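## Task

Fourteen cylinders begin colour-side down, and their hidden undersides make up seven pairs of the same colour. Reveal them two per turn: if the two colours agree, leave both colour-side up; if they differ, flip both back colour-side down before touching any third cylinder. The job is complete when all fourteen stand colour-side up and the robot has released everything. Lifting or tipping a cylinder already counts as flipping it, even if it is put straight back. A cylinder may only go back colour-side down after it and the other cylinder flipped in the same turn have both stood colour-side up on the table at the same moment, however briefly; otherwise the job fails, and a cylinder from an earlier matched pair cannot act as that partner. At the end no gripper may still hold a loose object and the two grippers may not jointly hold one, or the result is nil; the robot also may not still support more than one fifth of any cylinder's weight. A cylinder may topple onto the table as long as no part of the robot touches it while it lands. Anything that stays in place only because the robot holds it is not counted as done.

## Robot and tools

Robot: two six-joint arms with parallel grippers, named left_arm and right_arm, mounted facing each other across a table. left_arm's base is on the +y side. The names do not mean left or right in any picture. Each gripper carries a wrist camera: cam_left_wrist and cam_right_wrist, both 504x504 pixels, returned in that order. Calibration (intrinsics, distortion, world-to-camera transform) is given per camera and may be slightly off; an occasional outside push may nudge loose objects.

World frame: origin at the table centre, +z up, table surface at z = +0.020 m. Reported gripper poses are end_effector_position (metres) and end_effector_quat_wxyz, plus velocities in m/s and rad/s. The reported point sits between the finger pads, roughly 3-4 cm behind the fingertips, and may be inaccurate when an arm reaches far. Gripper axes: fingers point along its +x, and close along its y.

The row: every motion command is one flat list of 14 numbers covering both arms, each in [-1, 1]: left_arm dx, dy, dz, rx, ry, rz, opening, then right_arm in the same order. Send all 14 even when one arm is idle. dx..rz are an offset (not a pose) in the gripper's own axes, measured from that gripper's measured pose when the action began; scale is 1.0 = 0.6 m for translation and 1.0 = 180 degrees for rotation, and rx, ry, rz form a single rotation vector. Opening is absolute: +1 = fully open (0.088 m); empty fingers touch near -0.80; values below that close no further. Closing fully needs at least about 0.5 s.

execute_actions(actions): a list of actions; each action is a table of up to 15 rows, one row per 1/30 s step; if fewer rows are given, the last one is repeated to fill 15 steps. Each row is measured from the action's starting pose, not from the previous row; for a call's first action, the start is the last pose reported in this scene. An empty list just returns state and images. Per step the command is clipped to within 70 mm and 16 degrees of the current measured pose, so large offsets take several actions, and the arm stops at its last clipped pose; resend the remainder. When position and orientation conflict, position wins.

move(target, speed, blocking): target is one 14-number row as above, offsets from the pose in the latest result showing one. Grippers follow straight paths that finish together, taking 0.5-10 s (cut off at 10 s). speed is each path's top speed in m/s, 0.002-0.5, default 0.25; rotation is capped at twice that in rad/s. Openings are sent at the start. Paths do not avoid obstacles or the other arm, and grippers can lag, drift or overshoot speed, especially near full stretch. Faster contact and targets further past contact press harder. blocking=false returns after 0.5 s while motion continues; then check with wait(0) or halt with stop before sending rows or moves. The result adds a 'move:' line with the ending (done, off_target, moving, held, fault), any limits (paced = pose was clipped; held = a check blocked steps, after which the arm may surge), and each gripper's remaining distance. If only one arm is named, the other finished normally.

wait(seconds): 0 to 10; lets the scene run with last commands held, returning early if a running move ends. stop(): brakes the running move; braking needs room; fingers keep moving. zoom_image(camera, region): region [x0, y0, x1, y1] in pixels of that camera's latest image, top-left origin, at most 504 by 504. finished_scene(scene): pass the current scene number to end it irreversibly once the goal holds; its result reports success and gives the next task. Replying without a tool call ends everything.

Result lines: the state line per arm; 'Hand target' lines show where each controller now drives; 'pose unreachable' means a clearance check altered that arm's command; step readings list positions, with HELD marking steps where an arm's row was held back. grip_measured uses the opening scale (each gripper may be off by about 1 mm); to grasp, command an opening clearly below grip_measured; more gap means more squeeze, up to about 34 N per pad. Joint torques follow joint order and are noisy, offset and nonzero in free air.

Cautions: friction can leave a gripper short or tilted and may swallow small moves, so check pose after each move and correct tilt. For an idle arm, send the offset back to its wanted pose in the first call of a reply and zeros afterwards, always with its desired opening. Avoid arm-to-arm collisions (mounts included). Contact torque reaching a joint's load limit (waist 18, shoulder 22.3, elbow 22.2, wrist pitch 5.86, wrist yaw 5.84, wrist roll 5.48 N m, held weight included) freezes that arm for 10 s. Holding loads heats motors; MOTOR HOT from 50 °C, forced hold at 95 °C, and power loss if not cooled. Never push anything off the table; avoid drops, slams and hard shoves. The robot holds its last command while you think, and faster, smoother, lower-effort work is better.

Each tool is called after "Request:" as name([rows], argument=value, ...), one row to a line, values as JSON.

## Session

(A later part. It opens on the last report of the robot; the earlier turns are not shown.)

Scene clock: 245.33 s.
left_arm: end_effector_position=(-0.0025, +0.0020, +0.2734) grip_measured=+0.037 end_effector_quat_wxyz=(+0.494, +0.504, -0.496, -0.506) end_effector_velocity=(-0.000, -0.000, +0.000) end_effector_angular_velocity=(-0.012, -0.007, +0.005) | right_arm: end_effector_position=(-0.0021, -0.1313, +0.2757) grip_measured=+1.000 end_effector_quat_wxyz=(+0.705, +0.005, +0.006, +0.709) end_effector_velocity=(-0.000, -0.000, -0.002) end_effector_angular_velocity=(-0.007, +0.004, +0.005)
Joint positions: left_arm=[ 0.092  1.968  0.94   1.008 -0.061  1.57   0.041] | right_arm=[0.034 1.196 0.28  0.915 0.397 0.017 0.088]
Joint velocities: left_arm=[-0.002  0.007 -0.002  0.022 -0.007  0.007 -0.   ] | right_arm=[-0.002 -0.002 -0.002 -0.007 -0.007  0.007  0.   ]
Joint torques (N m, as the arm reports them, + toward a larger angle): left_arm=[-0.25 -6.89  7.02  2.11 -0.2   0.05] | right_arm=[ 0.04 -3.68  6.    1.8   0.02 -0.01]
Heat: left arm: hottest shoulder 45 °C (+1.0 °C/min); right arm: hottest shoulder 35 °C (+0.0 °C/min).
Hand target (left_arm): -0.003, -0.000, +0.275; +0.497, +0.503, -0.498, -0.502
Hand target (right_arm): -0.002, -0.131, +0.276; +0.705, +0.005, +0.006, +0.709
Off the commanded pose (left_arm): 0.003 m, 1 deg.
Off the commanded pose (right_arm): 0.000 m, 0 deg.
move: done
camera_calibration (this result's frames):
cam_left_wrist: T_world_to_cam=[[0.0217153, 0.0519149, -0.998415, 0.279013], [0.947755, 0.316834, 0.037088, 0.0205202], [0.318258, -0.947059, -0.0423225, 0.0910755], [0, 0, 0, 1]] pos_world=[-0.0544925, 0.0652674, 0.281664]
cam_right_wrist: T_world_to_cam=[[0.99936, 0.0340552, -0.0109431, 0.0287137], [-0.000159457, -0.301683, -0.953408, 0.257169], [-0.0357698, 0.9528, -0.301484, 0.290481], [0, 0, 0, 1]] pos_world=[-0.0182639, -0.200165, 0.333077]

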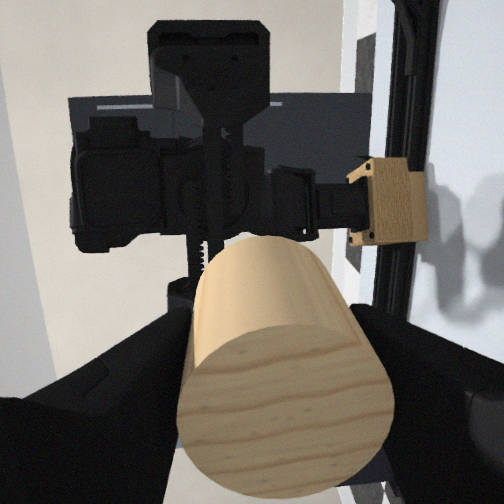

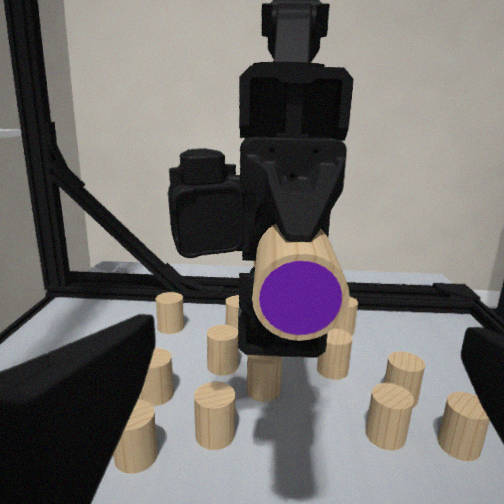

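Request:
move(target=[0,0,0,0,0,0,-0.3,0.144,-0.003,-0.008,0,0,0,1], speed=0.1)

Request:
execute_actions([
  [[0,0,0,0,0,0,-0.3,0,0,0,0,0,0,-0.3]],
  [[0,0,0,0,0,0,-0.3,0,0,0,0,0,0,-0.3]],
  [[0,0,0,0,0,0,1,0,0,0,0,0,0,-0.3]],
])

Request:
move(target=[-0.1,0,0,0,0,0,1,-0.1,0,0,0,0,0,-0.3], speed=0.15)

Request:
move(target=[-0.198,-0.202,-0.253,0,0,-0.493,0.5,0.004,0.048,-0.197,0,0.505,0,-0.3], speed=0.4)

Request:
move(target=[0,0,0,0,0,0,0.5,0.143,0,0,0,0,0,-0.3], speed=0.07)

Scene clock: 250.47 s.
left_arm: end_effector_position=(-0.0027, +0.0018, +0.2729) grip_measured=+0.034 end_effector_quat_wxyz=(+0.494, +0.504, -0.496, -0.506) end_effector_velocity=(-0.000, +0.001, +0.002) end_effector_angular_velocity=(-0.007, +0.022, +0.005) | right_arm: end_effector_position=(-0.0008, -0.0483, +0.2707) grip_measured=+1.000 end_effector_quat_wxyz=(+0.705, +0.005, +0.006, +0.709) end_effector_velocity=(+0.002, +0.002, -0.003) end_effector_angular_velocity=(-0.012, +0.004, -0.000)
Joint positions: left_arm=[ 0.092  1.97   0.941  1.009 -0.061  1.57   0.041] | right_arm=[-0.093  1.58   0.539  1.038  0.271  0.017  0.088]
Joint velocities: left_arm=[-0.002 -0.002 -0.002  0.007 -0.007 -0.022 -0.   ] | right_arm=[-0.007  0.007  0.002 -0.007 -0.007  0.007  0.   ]
Joint torques (N m, as the arm reports them, + toward a larger angle): left_arm=[-0.03 -7.7   5.92  1.69  0.   -0.03] | right_arm=[-0.02 -5.15  7.02  1.96 -0.11 -0.04]
Heat: left arm: hottest shoulder 44 °C (+0.0 °C/min); right arm: hottest shoulder 34 °C (-1.0 °C/min).
Hand target (left_arm): -0.003, +0.002, +0.273; +0.494, +0.504, -0.496, -0.506
Hand target (right_arm): -0.001, -0.045, +0.271; +0.705, +0.005, +0.006, +0.709
Off the commanded pose (left_arm): 0.001 m, 0 deg.
Off the commanded pose (right_arm): 0.003 m, 0 deg.
move: done
camera_calibration (this result's frames):
cam_left_wrist: T_world_to_cam=[[0.0217845, 0.0526667, -0.998375, 0.278488], [0.947874, 0.316445, 0.0373758, 0.020708], [0.317899, -0.947148, -0.0430279, 0.0911657], [0, 0, 0, 1]] pos_world=[-0.0546767, 0.0651274, 0.281184]
cam_right_wrist: T_world_to_cam=[[0.999373, 0.033665, -0.0109436, 0.0244608], [-0.000249456, -0.302444, -0.953167, 0.277346], [-0.0353982, 0.952573, -0.302246, 0.210167], [0, 0, 0, 1]] pos_world=[-0.0169367, -0.117142, 0.328147]

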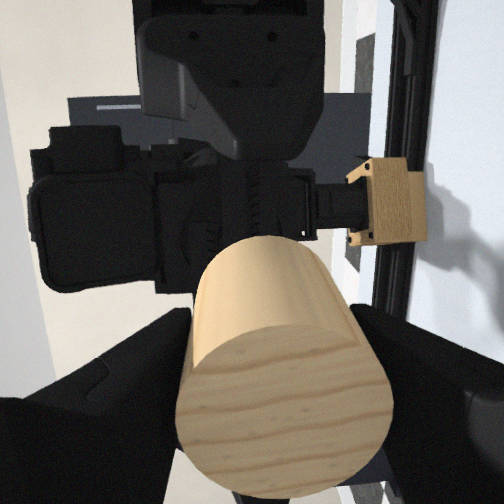

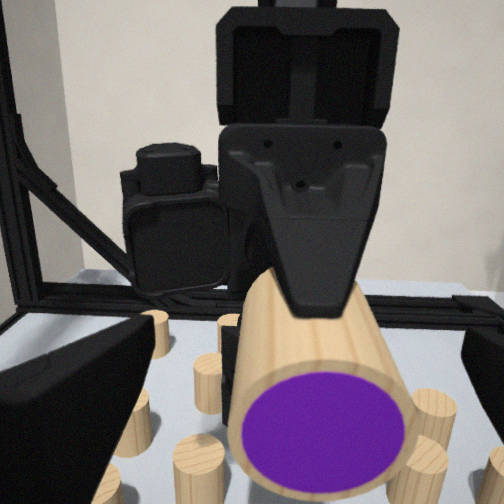

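Scene clock: 251.97 s.
left_arm: end_effector_position=(-0.0028, +0.0018, +0.2727) grip_measured=+1.000 end_effector_quat_wxyz=(+0.494, +0.504, -0.496, -0.506) end_effector_velocity=(-0.000, +0.001, -0.001) end_effector_angular_velocity=(+0.007, +0.007, +0.005) | right_arm: end_effector_position=(-0.0007, -0.0483, +0.2707) grip_measured=+0.024 end_effector_quat_wxyz=(+0.706, +0.005, +0.007, +0.708) end_effector_velocity=(+0.000, -0.000, -0.005) end_effector_angular_velocity=(-0.021, -0.013, +0.005)
Joint positions: left_arm=[ 0.092  1.97   0.941  1.009 -0.06   1.57   0.088] | right_arm=[-0.093  1.58   0.539  1.038  0.271  0.017  0.04 ]
Joint velocities: left_arm=[-0.002 -0.002 -0.002 -0.007 -0.007 -0.007  0.   ] | right_arm=[-0.002 -0.002 -0.002 -0.022 -0.007 -0.007 -0.   ]
Joint torques (N m, as the arm reports them, + toward a larger angle): left_arm=[-0.07 -7.62  5.91  1.77 -0.01 -0.02] | right_arm=[ 0.04 -6.19  5.48  1.83  0.01  0.  ]
Heat: left arm: hottest shoulder 45 °C (+2.0 °C/min); right arm: hottest shoulder 34 °C (-1.0 °C/min).
Hand target (left_arm): -0.003, +0.002, +0.273; +0.494, +0.504, -0.496, -0.506
Hand target (right_arm): -0.001, -0.048, +0.271; +0.706, +0.005, +0.007, +0.708
Off the commanded pose (left_arm): 0.000 m, 0 deg.
Off the commanded pose (right_arm): 0.000 m, 0 deg.
Step readings (end_effector_position; steps 1 to 15: 1st action; 16 to 30: 2nd action; 31 to 45: 3rd action):
0: left_arm (-0.0027, +0.0018, +0.2729) | right_arm (-0.0008, -0.0483, +0.2707)
1: left_arm (-0.0027, +0.0018, +0.2729) | right_arm (-0.0008, -0.0483, +0.2707)
2: left_arm (-0.0027, +0.0018, +0.2729) | right_arm (-0.0008, -0.0483, +0.2707)
4: left_arm (-0.0027, +0.0018, +0.2729) | right_arm (-0.0008, -0.0483, +0.2707)
8: left_arm (-0.0027, +0.0018, +0.2729) | right_arm (-0.0008, -0.0483, +0.2707)
15: left_arm (-0.0028, +0.0018, +0.2729) | right_arm (-0.0007, -0.0483, +0.2707)
16: left_arm (-0.0028, +0.0018, +0.2729) | right_arm (-0.0007, -0.0483, +0.2707)
17: left_arm (-0.0028, +0.0018, +0.2729) | right_arm (-0.0007, -0.0483, +0.2707)
19: left_arm (-0.0028, +0.0018, +0.2729) | right_arm (-0.0007, -0.0483, +0.2707)
23: left_arm (-0.0028, +0.0018, +0.2729) | right_arm (-0.0007, -0.0483, +0.2707)
30: left_arm (-0.0028, +0.0018, +0.2729) | right_arm (-0.0007, -0.0483, +0.2707)
31: left_arm (-0.0028, +0.0018, +0.2729) | right_arm (-0.0007, -0.0483, +0.2707)
32: left_arm (-0.0028, +0.0018, +0.2727) | right_arm (-0.0007, -0.0483, +0.2707)
34: left_arm (-0.0028, +0.0018, +0.2730) | right_arm (-0.0007, -0.0483, +0.2706)
38: left_arm (-0.0028, +0.0018, +0.2728) | right_arm (-0.0007, -0.0483, +0.2707)
45: end_effector_position above
camera_calibration (this result's frames):
cam_left_wrist: T_world_to_cam=[[0.0218215, 0.053039, -0.998354, 0.278294], [0.947994, 0.316069, 0.0375123, 0.0207418], [0.317538, -0.947253, -0.0433836, 0.0912511], [0, 0, 0, 1]] pos_world=[-0.0547116, 0.0651215, 0.281017]
cam_right_wrist: T_world_to_cam=[[0.999394, 0.0329016, -0.0113232, 0.024412], [-0.000842469, -0.302444, -0.953167, 0.277345], [-0.0347854, 0.952599, -0.302233, 0.210169], [0, 0, 0, 1]] pos_world=[-0.0168527, -0.117129, 0.328153]

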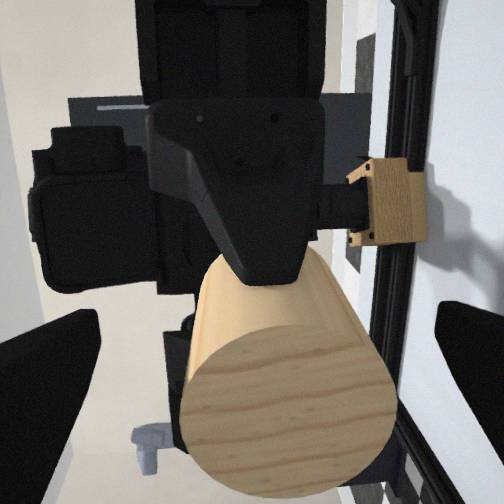

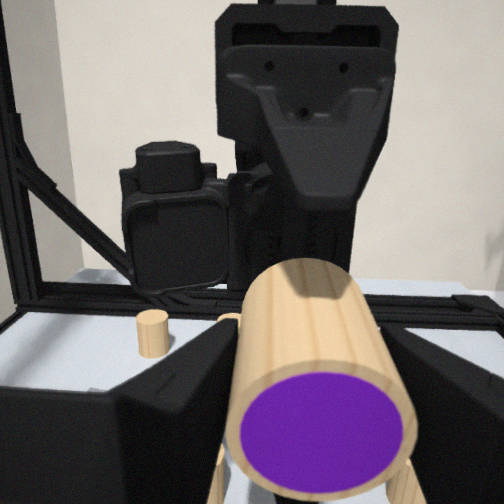

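Scene clock: 252.87 s.
left_arm: end_effector_position=(-0.0028, +0.0596, +0.2704) grip_measured=+1.000 end_effector_quat_wxyz=(+0.490, +0.506, -0.495, -0.509) end_effector_velocity=(-0.002, +0.003, -0.001) end_effector_angular_velocity=(+0.007, -0.008, -0.000) | right_arm: end_effector_position=(-0.0008, -0.1051, +0.2726) grip_measured=+0.024 end_effector_quat_wxyz=(+0.705, +0.006, +0.006, +0.709) end_effector_velocity=(-0.001, -0.002, -0.000) end_effector_angular_velocity=(-0.002, -0.023, +0.010)
Joint positions: left_arm=[ 0.082  1.801  0.69   1.081 -0.067  1.57   0.088] | right_arm=[-0.02   1.343  0.347  0.997  0.344  0.017  0.04 ]
Joint velocities: left_arm=[-0.007 -0.012 -0.012 -0.007 -0.007  0.007  0.   ] | right_arm=[ 0.002 -0.012 -0.007 -0.007 -0.007 -0.022 -0.   ]
Joint torques (N m, as the arm reports them, + toward a larger angle): left_arm=[-0.29 -7.26  4.85  2.04 -0.18 -0.04] | right_arm=[ 0.28 -5.37  4.13  1.72  0.07  0.02]
Heat: left arm: hottest shoulder 45 °C (+2.0 °C/min); right arm: hottest shoulder 34 °C (-1.0 °C/min).
Hand target (left_arm): -0.003, +0.062, +0.274; +0.494, +0.504, -0.496, -0.506
Hand target (right_arm): -0.000, -0.108, +0.271; +0.706, +0.005, +0.007, +0.709
Off the commanded pose (left_arm): 0.004 m, 1 deg.
Off the commanded pose (right_arm): 0.004 m, 0 deg.
move: done
camera_calibration (this result's frames):
cam_left_wrist: T_world_to_cam=[[0.0228737, 0.0624372, -0.997787, 0.272208], [0.94916, 0.312074, 0.0412872, 0.0018103], [0.313961, -0.948004, -0.0521247, 0.148282], [0, 0, 0, 1]] pos_world=[-0.0544995, 0.123011, 0.27926]
cam_right_wrist: T_world_to_cam=[[0.999357, 0.0337026, -0.0122274, 0.0268049], [-0.00157995, -0.299319, -0.954152, 0.26256], [-0.0358173, 0.953558, -0.299073, 0.264091], [0, 0, 0, 1]] pos_world=[-0.0169138, -0.17414, 0.329833]

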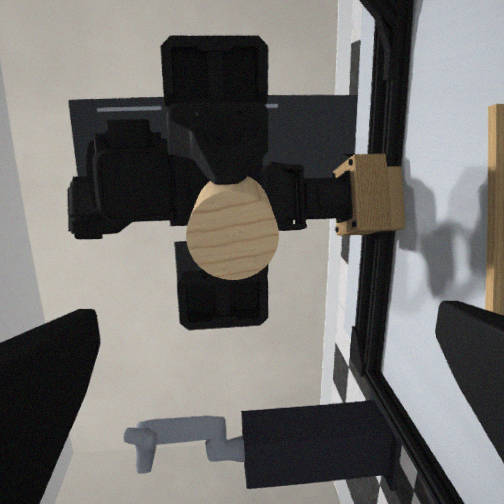

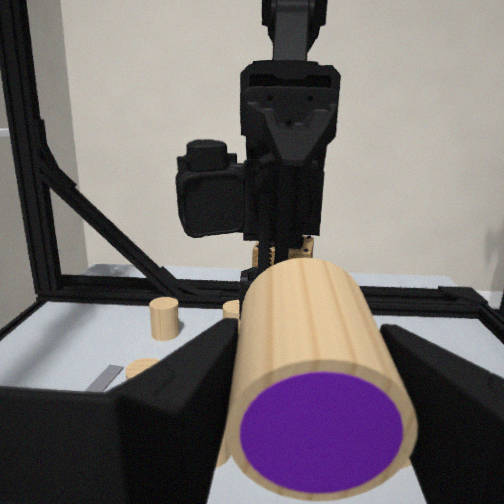

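Scene clock: 255.43 s.
left_arm: end_effector_position=(+0.1476, +0.1818, +0.1536) grip_measured=+0.500 end_effector_quat_wxyz=(-0.001, +0.706, +0.001, -0.708) end_effector_velocity=(-0.001, +0.003, +0.001) end_effector_angular_velocity=(+0.019, -0.001, +0.005) | right_arm: end_effector_position=(-0.0306, -0.1046, +0.1564) grip_measured=+0.024 end_effector_quat_wxyz=(+0.498, -0.499, +0.505, +0.498) end_effector_velocity=(+0.002, -0.002, -0.001) end_effector_angular_velocity=(-0.023, +0.001, +0.015)
Joint positions: left_arm=[ 0.515  1.973  1.392 -0.993  0.003  1.928  0.064] | right_arm=[-0.086  1.961  1.489 -1.105 -0.008  0.288  0.04 ]
Joint velocities: left_arm=[-0.002  0.002  0.007 -0.022 -0.007 -0.007 -0.   ] | right_arm=[-0.007  0.007  0.007 -0.022 -0.007 -0.022  0.   ]
Joint torques (N m, as the arm reports them, + toward a larger angle): left_arm=[ 0.19 -6.4   6.6  -0.04 -0.12  0.13] | right_arm=[-0.29 -7.46  7.   -0.1  -0.08 -0.17]
Heat: left arm: hottest shoulder 44 °C (+1.0 °C/min); right arm: hottest shoulder 34 °C (-3.0 °C/min).
Hand target (left_arm): +0.150, +0.181, +0.153; -0.003, +0.707, +0.002, -0.707
Hand target (right_arm): -0.031, -0.102, +0.154; +0.495, -0.501, +0.506, +0.498
Off the commanded pose (left_arm): 0.003 m, 1 deg.
Off the commanded pose (right_arm): 0.003 m, 1 deg.
move: done
camera_calibration (this result's frames):
cam_left_wrist: T_world_to_cam=[[0.021633, 0.999186, 0.0340538, -0.183961], [0.947788, -0.0313363, 0.317357, -0.154005], [0.318166, 0.0254104, -0.947694, 0.170865], [0, 0, 0, 1]] pos_world=[0.0955804, 0.174644, 0.217067]
cam_right_wrist: T_world_to_cam=[[0.99938, -0.000850832, -0.0351844, 0.055133], [0.00999864, -0.951652, 0.307016, -0.113347], [-0.0337445, -0.307177, -0.951054, 0.197988], [0, 0, 0, 1]] pos_world=[-0.0472845, -0.0470025, 0.225037]

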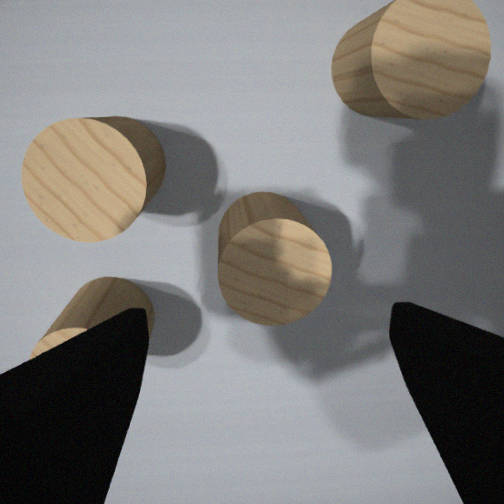

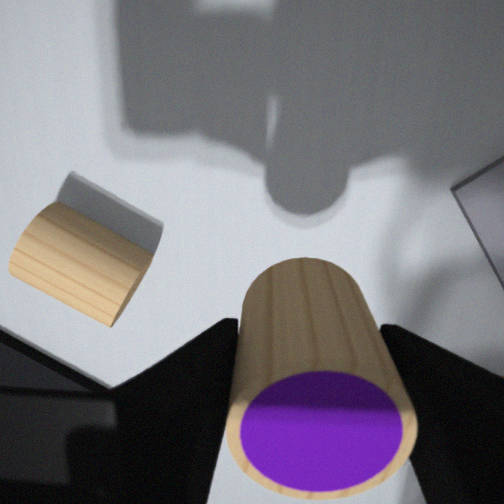

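Scene clock: 256.93 s.
left_arm: end_effector_position=(+0.1476, +0.1816, +0.1537) grip_measured=+0.500 end_effector_quat_wxyz=(-0.000, +0.706, +0.001, -0.708) end_effector_velocity=(-0.003, +0.001, +0.000) end_effector_angular_velocity=(+0.004, +0.009, +0.005) | right_arm: end_effector_position=(-0.0315, -0.1017, +0.0809) grip_measured=+0.024 end_effector_quat_wxyz=(+0.501, -0.493, +0.501, +0.504) end_effector_velocity=(-0.000, -0.002, -0.000) end_effector_angular_velocity=(-0.004, +0.022, -0.014)
Joint positions: left_arm=[ 0.515  1.973  1.393 -0.993  0.003  1.928  0.063] | right_arm=[-0.086  2.059  1.313 -0.81  -0.008  0.288  0.04 ]
Joint velocities: left_arm=[-0.002 -0.002 -0.002 -0.007  0.007 -0.007  0.   ] | right_arm=[-0.007 -0.007 -0.012  0.007 -0.022  0.007 -0.   ]
Joint torques (N m, as the arm reports them, + toward a larger angle): left_arm=[-0.2  -7.41  5.68  0.19  0.05  0.  ] | right_arm=[ 0.26 -7.27  3.31  1.12  0.01  0.03]
Heat: left arm: hottest shoulder 44 °C (+1.0 °C/min); right arm: hottest shoulder 35 °C (-2.0 °C/min).
Hand target (left_arm): +0.148, +0.182, +0.154; -0.000, +0.706, +0.000, -0.708
Hand target (right_arm): -0.031, -0.106, +0.071; +0.498, -0.499, +0.505, +0.498
Off the commanded pose (left_arm): 0.000 m, 0 deg.
Off the commanded pose (right_arm): 0.011 m, 1 deg.
move: off_target (right_arm)
camera_calibration (this result's frames):
cam_left_wrist: T_world_to_cam=[[0.0216285, 0.999198, 0.0336997, -0.183804], [0.947746, -0.0312228, 0.317495, -0.154111], [0.318293, 0.0250718, -0.947661, 0.170978], [0, 0, 0, 1]] pos_world=[0.0956123, 0.174558, 0.217153]
cam_right_wrist: T_world_to_cam=[[0.999171, -0.000127807, -0.0407195, 0.0538441], [0.0116459, -0.957327, 0.288772, -0.0864209], [-0.0390188, -0.289006, -0.956532, 0.129185], [0, 0, 0, 1]] pos_world=[-0.0477523, -0.0453908, 0.150718]

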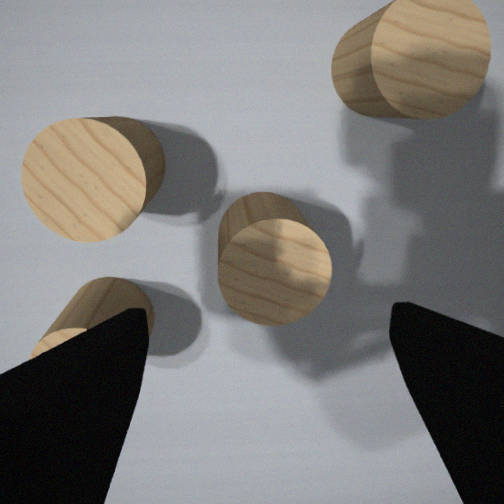

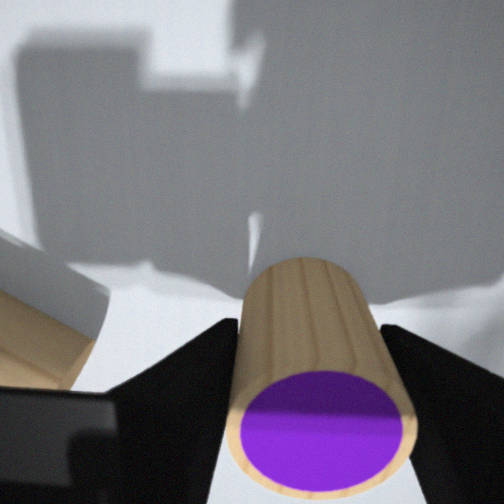

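Request:
move(target=[0.136,-0.011,-0.004,0,0,0,0.5,0,0,0,0,0,0,0.55], speed=0.07)

Request:
execute_actions([
  [[0,0,0,0,0,0,-0.3,0,0,0,0,0,0,0.55]],
  [[0,0,0,0,0,0,-0.3,0,0,0,0,0,0,0.55]],
])

Request:
move(target=[-0.13,0,0,0,0,0,-0.3,-0.13,0,0,0,0,0,0.55], speed=0.15)

Request:
move(target=[-0.218,0.313,0.254,0,0,0.505,-0.3,-0.195,-0.05,-0.045,0,-0.495,0,1], speed=0.4)

Scene clock: 261.70 s.
left_arm: end_effector_position=(+0.1499, +0.1867, +0.0760) grip_measured=+0.500 end_effector_quat_wxyz=(+0.003, +0.707, -0.002, -0.707) end_effector_velocity=(+0.001, +0.003, +0.000) end_effector_angular_velocity=(+0.015, -0.018, +0.005) | right_arm: end_effector_position=(-0.0315, -0.1015, +0.0808) grip_measured=+0.550 end_effector_quat_wxyz=(+0.502, -0.492, +0.501, +0.505) end_effector_velocity=(+0.002, -0.001, +0.002) end_effector_angular_velocity=(-0.001, -0.007, -0.025)
Joint positions: left_arm=[ 0.526  2.09   1.222 -0.697  0.003  1.938  0.063] | right_arm=[-0.086  2.059  1.313 -0.808 -0.008  0.288  0.066]
Joint velocities: left_arm=[-0.002 -0.002 -0.002 -0.007 -0.022 -0.007 -0.   ] | right_arm=[-0.002 -0.007 -0.002 -0.007  0.007  0.022 -0.   ]
Joint torques (N m, as the arm reports them, + toward a larger angle): left_arm=[ 0.21 -6.54  4.42  0.43  0.07  0.14] | right_arm=[ 0.08 -9.37  5.08 -0.03  0.   -0.02]
Heat: left arm: hottest shoulder 44 °C (+2.0 °C/min); right arm: hottest shoulder 35 °C (-2.0 °C/min).
Hand target (left_arm): +0.150, +0.189, +0.072; -0.001, +0.706, +0.001, -0.708
Hand target (right_arm): -0.032, -0.102, +0.081; +0.501, -0.493, +0.501, +0.505
Off the commanded pose (left_arm): 0.004 m, 1 deg.
Off the commanded pose (right_arm): 0.000 m, 0 deg.
move: done
camera_calibration (this result's frames):
cam_left_wrist: T_world_to_cam=[[0.0203917, 0.999466, 0.025548, -0.185569], [0.946776, -0.0275147, 0.320715, -0.132233], [0.321247, 0.0176483, -0.946831, 0.097284], [0, 0, 0, 1]] pos_world=[0.0977269, 0.180115, 0.139262]
cam_right_wrist: T_world_to_cam=[[0.999158, -0.0000828789, -0.0410384, 0.0539109], [0.0117379, -0.957644, 0.287716, -0.0861731], [-0.039324, -0.287955, -0.956836, 0.129191], [0, 0, 0, 1]] pos_world=[-0.0477737, -0.0453174, 0.150621]

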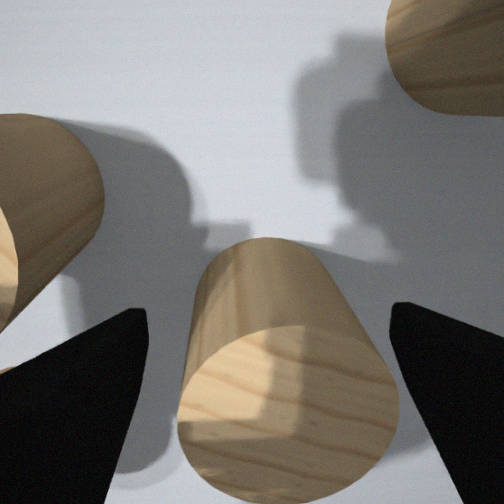

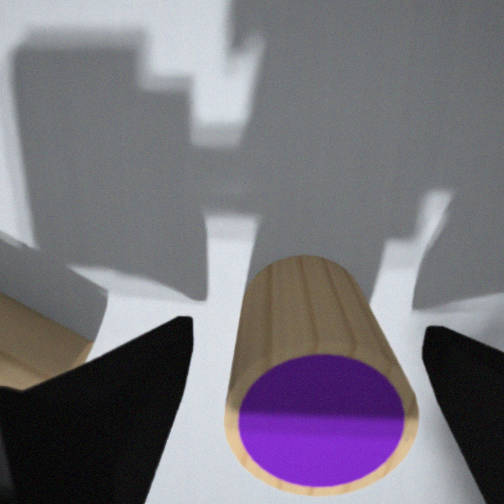

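Scene clock: 262.70 s.
left_arm: end_effector_position=(+0.1499, +0.1869, +0.0760) grip_measured=+0.038 end_effector_quat_wxyz=(+0.003, +0.707, -0.002, -0.707) end_effector_velocity=(-0.000, +0.008, -0.001) end_effector_angular_velocity=(+0.033, -0.011, -0.010) | right_arm: end_effector_position=(-0.0315, -0.1015, +0.0808) grip_measured=+0.550 end_effector_quat_wxyz=(+0.502, -0.492, +0.501, +0.505) end_effector_velocity=(+0.000, +0.001, -0.001) end_effector_angular_velocity=(+0.004, -0.006, +0.010)
Joint positions: left_arm=[ 0.526  2.09   1.222 -0.698  0.003  1.938  0.041] | right_arm=[-0.086  2.059  1.313 -0.808 -0.008  0.288  0.066]
Joint velocities: left_arm=[-0.002 -0.002 -0.007 -0.022 -0.022  0.007  0.   ] | right_arm=[ 0.002  0.002 -0.002  0.007  0.007 -0.007  0.   ]
Joint torques (N m, as the arm reports them, + toward a larger angle): left_arm=[-0.13 -7.32  5.01  0.16  0.06  0.01] | right_arm=[ 0.1  -9.37  4.97  0.13  0.   -0.02]
Heat: left arm: hottest shoulder 44 °C (+2.0 °C/min); right arm: hottest shoulder 36 °C (-1.0 °C/min).
Hand target (left_arm): +0.150, +0.187, +0.076; +0.003, +0.707, -0.002, -0.707
Hand target (right_arm): -0.032, -0.102, +0.081; +0.502, -0.492, +0.501, +0.505
Off the commanded pose (left_arm): 0.000 m, 0 deg.
Off the commanded pose (right_arm): 0.000 m, 0 deg.
Step readings (end_effector_position; steps 1 to 15: 1st action; 16 to 30: 2nd action):
0: left_arm (+0.1499, +0.1867, +0.0760) | right_arm (-0.0315, -0.1015, +0.0808)
1: left_arm (+0.1499, +0.1867, +0.0760) | right_arm (-0.0315, -0.1015, +0.0808)
2: left_arm (+0.1499, +0.1867, +0.0761) | right_arm (-0.0315, -0.1015, +0.0808)
4: left_arm (+0.1499, +0.1868, +0.0761) | right_arm (-0.0315, -0.1015, +0.0808)
8: left_arm (+0.1499, +0.1869, +0.0760) | right_arm (-0.0315, -0.1015, +0.0808)
15: left_arm (+0.1499, +0.1869, +0.0760) | right_arm (-0.0315, -0.1015, +0.0808)
16: left_arm (+0.1499, +0.1869, +0.0760) | right_arm (-0.0315, -0.1015, +0.0808)
17: left_arm (+0.1499, +0.1869, +0.0760) | right_arm (-0.0315, -0.1015, +0.0808)
19: left_arm (+0.1499, +0.1869, +0.0760) | right_arm (-0.0315, -0.1015, +0.0808)
23: left_arm (+0.1499, +0.1869, +0.0760) | right_arm (-0.0315, -0.1015, +0.0808)
30: end_effector_position above
camera_calibration (this result's frames):
cam_left_wrist: T_world_to_cam=[[0.0203875, 0.999444, 0.0263984, -0.185805], [0.94675, -0.027785, 0.320768, -0.132171], [0.321323, 0.018453, -0.94679, 0.097117], [0, 0, 0, 1]] pos_world=[0.0977154, 0.180237, 0.139251]
cam_right_wrist: T_world_to_cam=[[0.999158, -0.0000828789, -0.0410384, 0.0539109], [0.0117379, -0.957644, 0.287716, -0.0861731], [-0.039324, -0.287955, -0.956836, 0.129191], [0, 0, 0, 1]] pos_world=[-0.0477737, -0.0453174, 0.150621]

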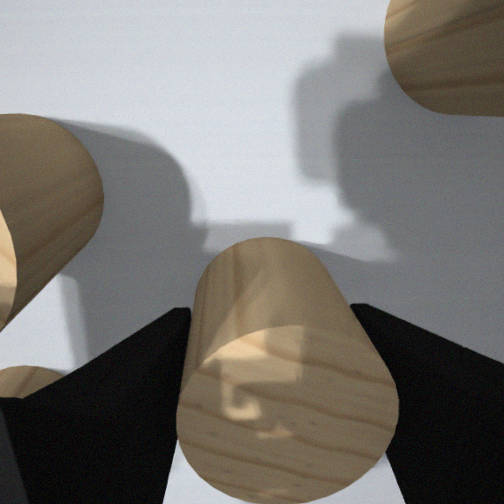

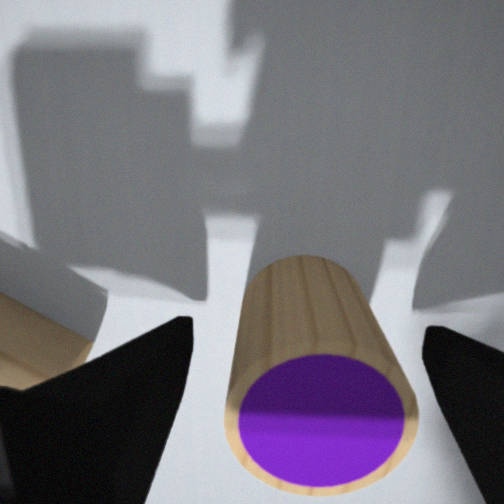

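Scene clock: 263.67 s.
left_arm: end_effector_position=(+0.1486, +0.1902, +0.1469) grip_measured=+0.037 end_effector_quat_wxyz=(-0.004, +0.704, +0.005, -0.710) end_effector_velocity=(-0.004, +0.001, +0.001) end_effector_angular_velocity=(+0.013, +0.013, +0.015) | right_arm: end_effector_position=(-0.0304, -0.1053, +0.1530) grip_measured=+0.550 end_effector_quat_wxyz=(+0.499, -0.497, +0.504, +0.500) end_effector_velocity=(+0.000, -0.001, +0.004) end_effector_angular_velocity=(-0.009, +0.005, +0.005)
Joint positions: left_arm=[ 0.526  1.964  1.351 -0.972  0.003  1.938  0.041] | right_arm=[-0.086  1.957  1.471 -1.085 -0.008  0.288  0.066]
Joint velocities: left_arm=[-0.007  0.002  0.007 -0.022  0.007 -0.022  0.   ] | right_arm=[-0.002 -0.002  0.012 -0.022 -0.007 -0.007 -0.   ]
Joint torques (N m, as the arm reports them, + toward a larger angle): left_arm=[-0.13 -8.5   6.61 -0.09  0.05  0.  ] | right_arm=[-0.12 -9.86  7.08 -0.06  0.01 -0.06]
Heat: left arm: hottest shoulder 45 °C (+3.0 °C/min); right arm: hottest shoulder 36 °C (-1.0 °C/min).
Hand target (left_arm): +0.150, +0.187, +0.154; +0.003, +0.707, -0.002, -0.707
Hand target (right_arm): -0.031, -0.102, +0.159; +0.502, -0.492, +0.501, +0.505
Off the commanded pose (left_arm): 0.008 m, 1 deg.
Off the commanded pose (right_arm): 0.006 m, 1 deg.
move: done
camera_calibration (this result's frames):
cam_left_wrist: T_world_to_cam=[[0.0206418, 0.998785, 0.0447385, -0.193511], [0.949018, -0.0336523, 0.31342, -0.15179], [0.314545, 0.035988, -0.94856, 0.162568], [0, 0, 0, 1]] pos_world=[0.0969113, 0.182317, 0.210437]
cam_right_wrist: T_world_to_cam=[[0.999335, -0.000693341, -0.036463, 0.0550146], [0.0103877, -0.952992, 0.302816, -0.112478], [-0.0349589, -0.302993, -0.952351, 0.195143], [0, 0, 0, 1]] pos_world=[-0.0469876, -0.0480254, 0.221911]

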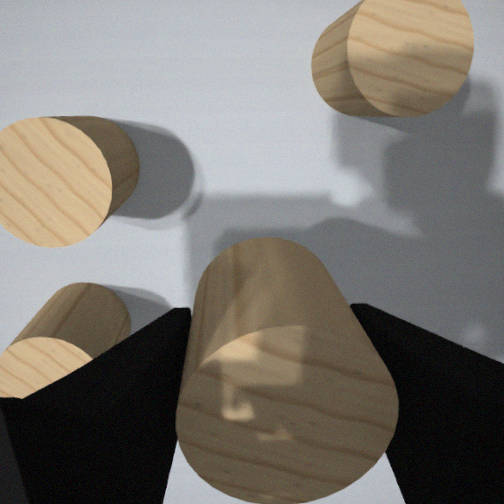

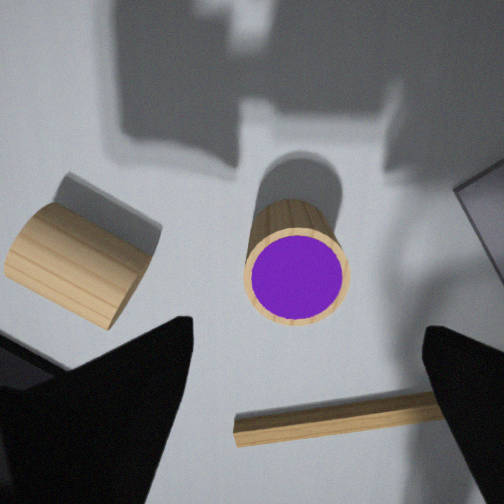

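Scene clock: 266.27 s.
left_arm: end_effector_position=(-0.0027, +0.0040, +0.2736) grip_measured=+0.035 end_effector_quat_wxyz=(+0.497, +0.498, -0.498, -0.507) end_effector_velocity=(-0.000, +0.000, -0.006) end_effector_angular_velocity=(+0.017, +0.006, +0.005) | right_arm: end_effector_position=(-0.0006, -0.1310, +0.2782) grip_measured=+1.000 end_effector_quat_wxyz=(+0.705, +0.011, +0.011, +0.709) end_effector_velocity=(-0.004, +0.000, -0.002) end_effector_angular_velocity=(-0.002, -0.038, +0.024)
Joint positions: left_arm=[ 0.094  1.968  0.928  1.03  -0.053  1.562  0.041] | right_arm=[0.026 1.183 0.285 0.897 0.388 0.032 0.088]
Joint velocities: left_arm=[-0.002  0.007 -0.002 -0.007 -0.007 -0.007 -0.   ] | right_arm=[ 0.002  0.007 -0.002  0.007 -0.022 -0.037  0.   ]
Joint torques (N m, as the arm reports them, + toward a larger angle): left_arm=[-0.3  -6.91  7.04  2.13 -0.19  0.  ] | right_arm=[-0.1  -2.56  4.43  1.93  0.06 -0.14]
Heat: left arm: hottest shoulder 45 °C (+3.0 °C/min); right arm: hottest shoulder 36 °C (-1.0 °C/min).
Hand target (left_arm): -0.003, +0.001, +0.276; +0.501, +0.496, -0.500, -0.503
Hand target (right_arm): +0.001, -0.132, +0.270; +0.706, -0.001, +0.013, +0.708
Off the commanded pose (left_arm): 0.005 m, 1 deg.
Off the commanded pose (right_arm): 0.008 m, 2 deg.
move: done
camera_calibration (this result's frames):
cam_left_wrist: T_world_to_cam=[[0.0132288, 0.0416064, -0.999046, 0.279254], [0.949911, 0.311475, 0.0255499, 0.0232604], [0.312241, -0.949343, -0.0354019, 0.0912049], [0, 0, 0, 1]] pos_world=[-0.0542674, 0.067721, 0.281622]
cam_right_wrist: T_world_to_cam=[[0.99906, 0.0344227, -0.0263394, 0.0315308], [-0.0147492, -0.301431, -0.953374, 0.259625], [-0.0407572, 0.952867, -0.30064, 0.290782], [0, 0, 0, 1]] pos_world=[-0.0158205, -0.199903, 0.335771]

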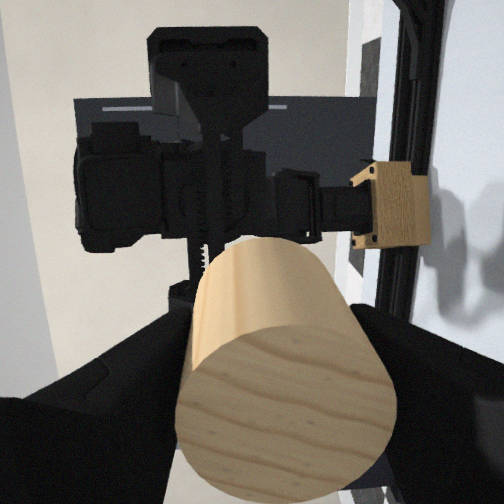

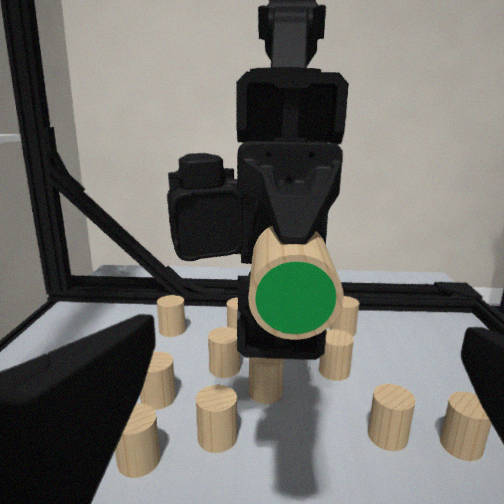

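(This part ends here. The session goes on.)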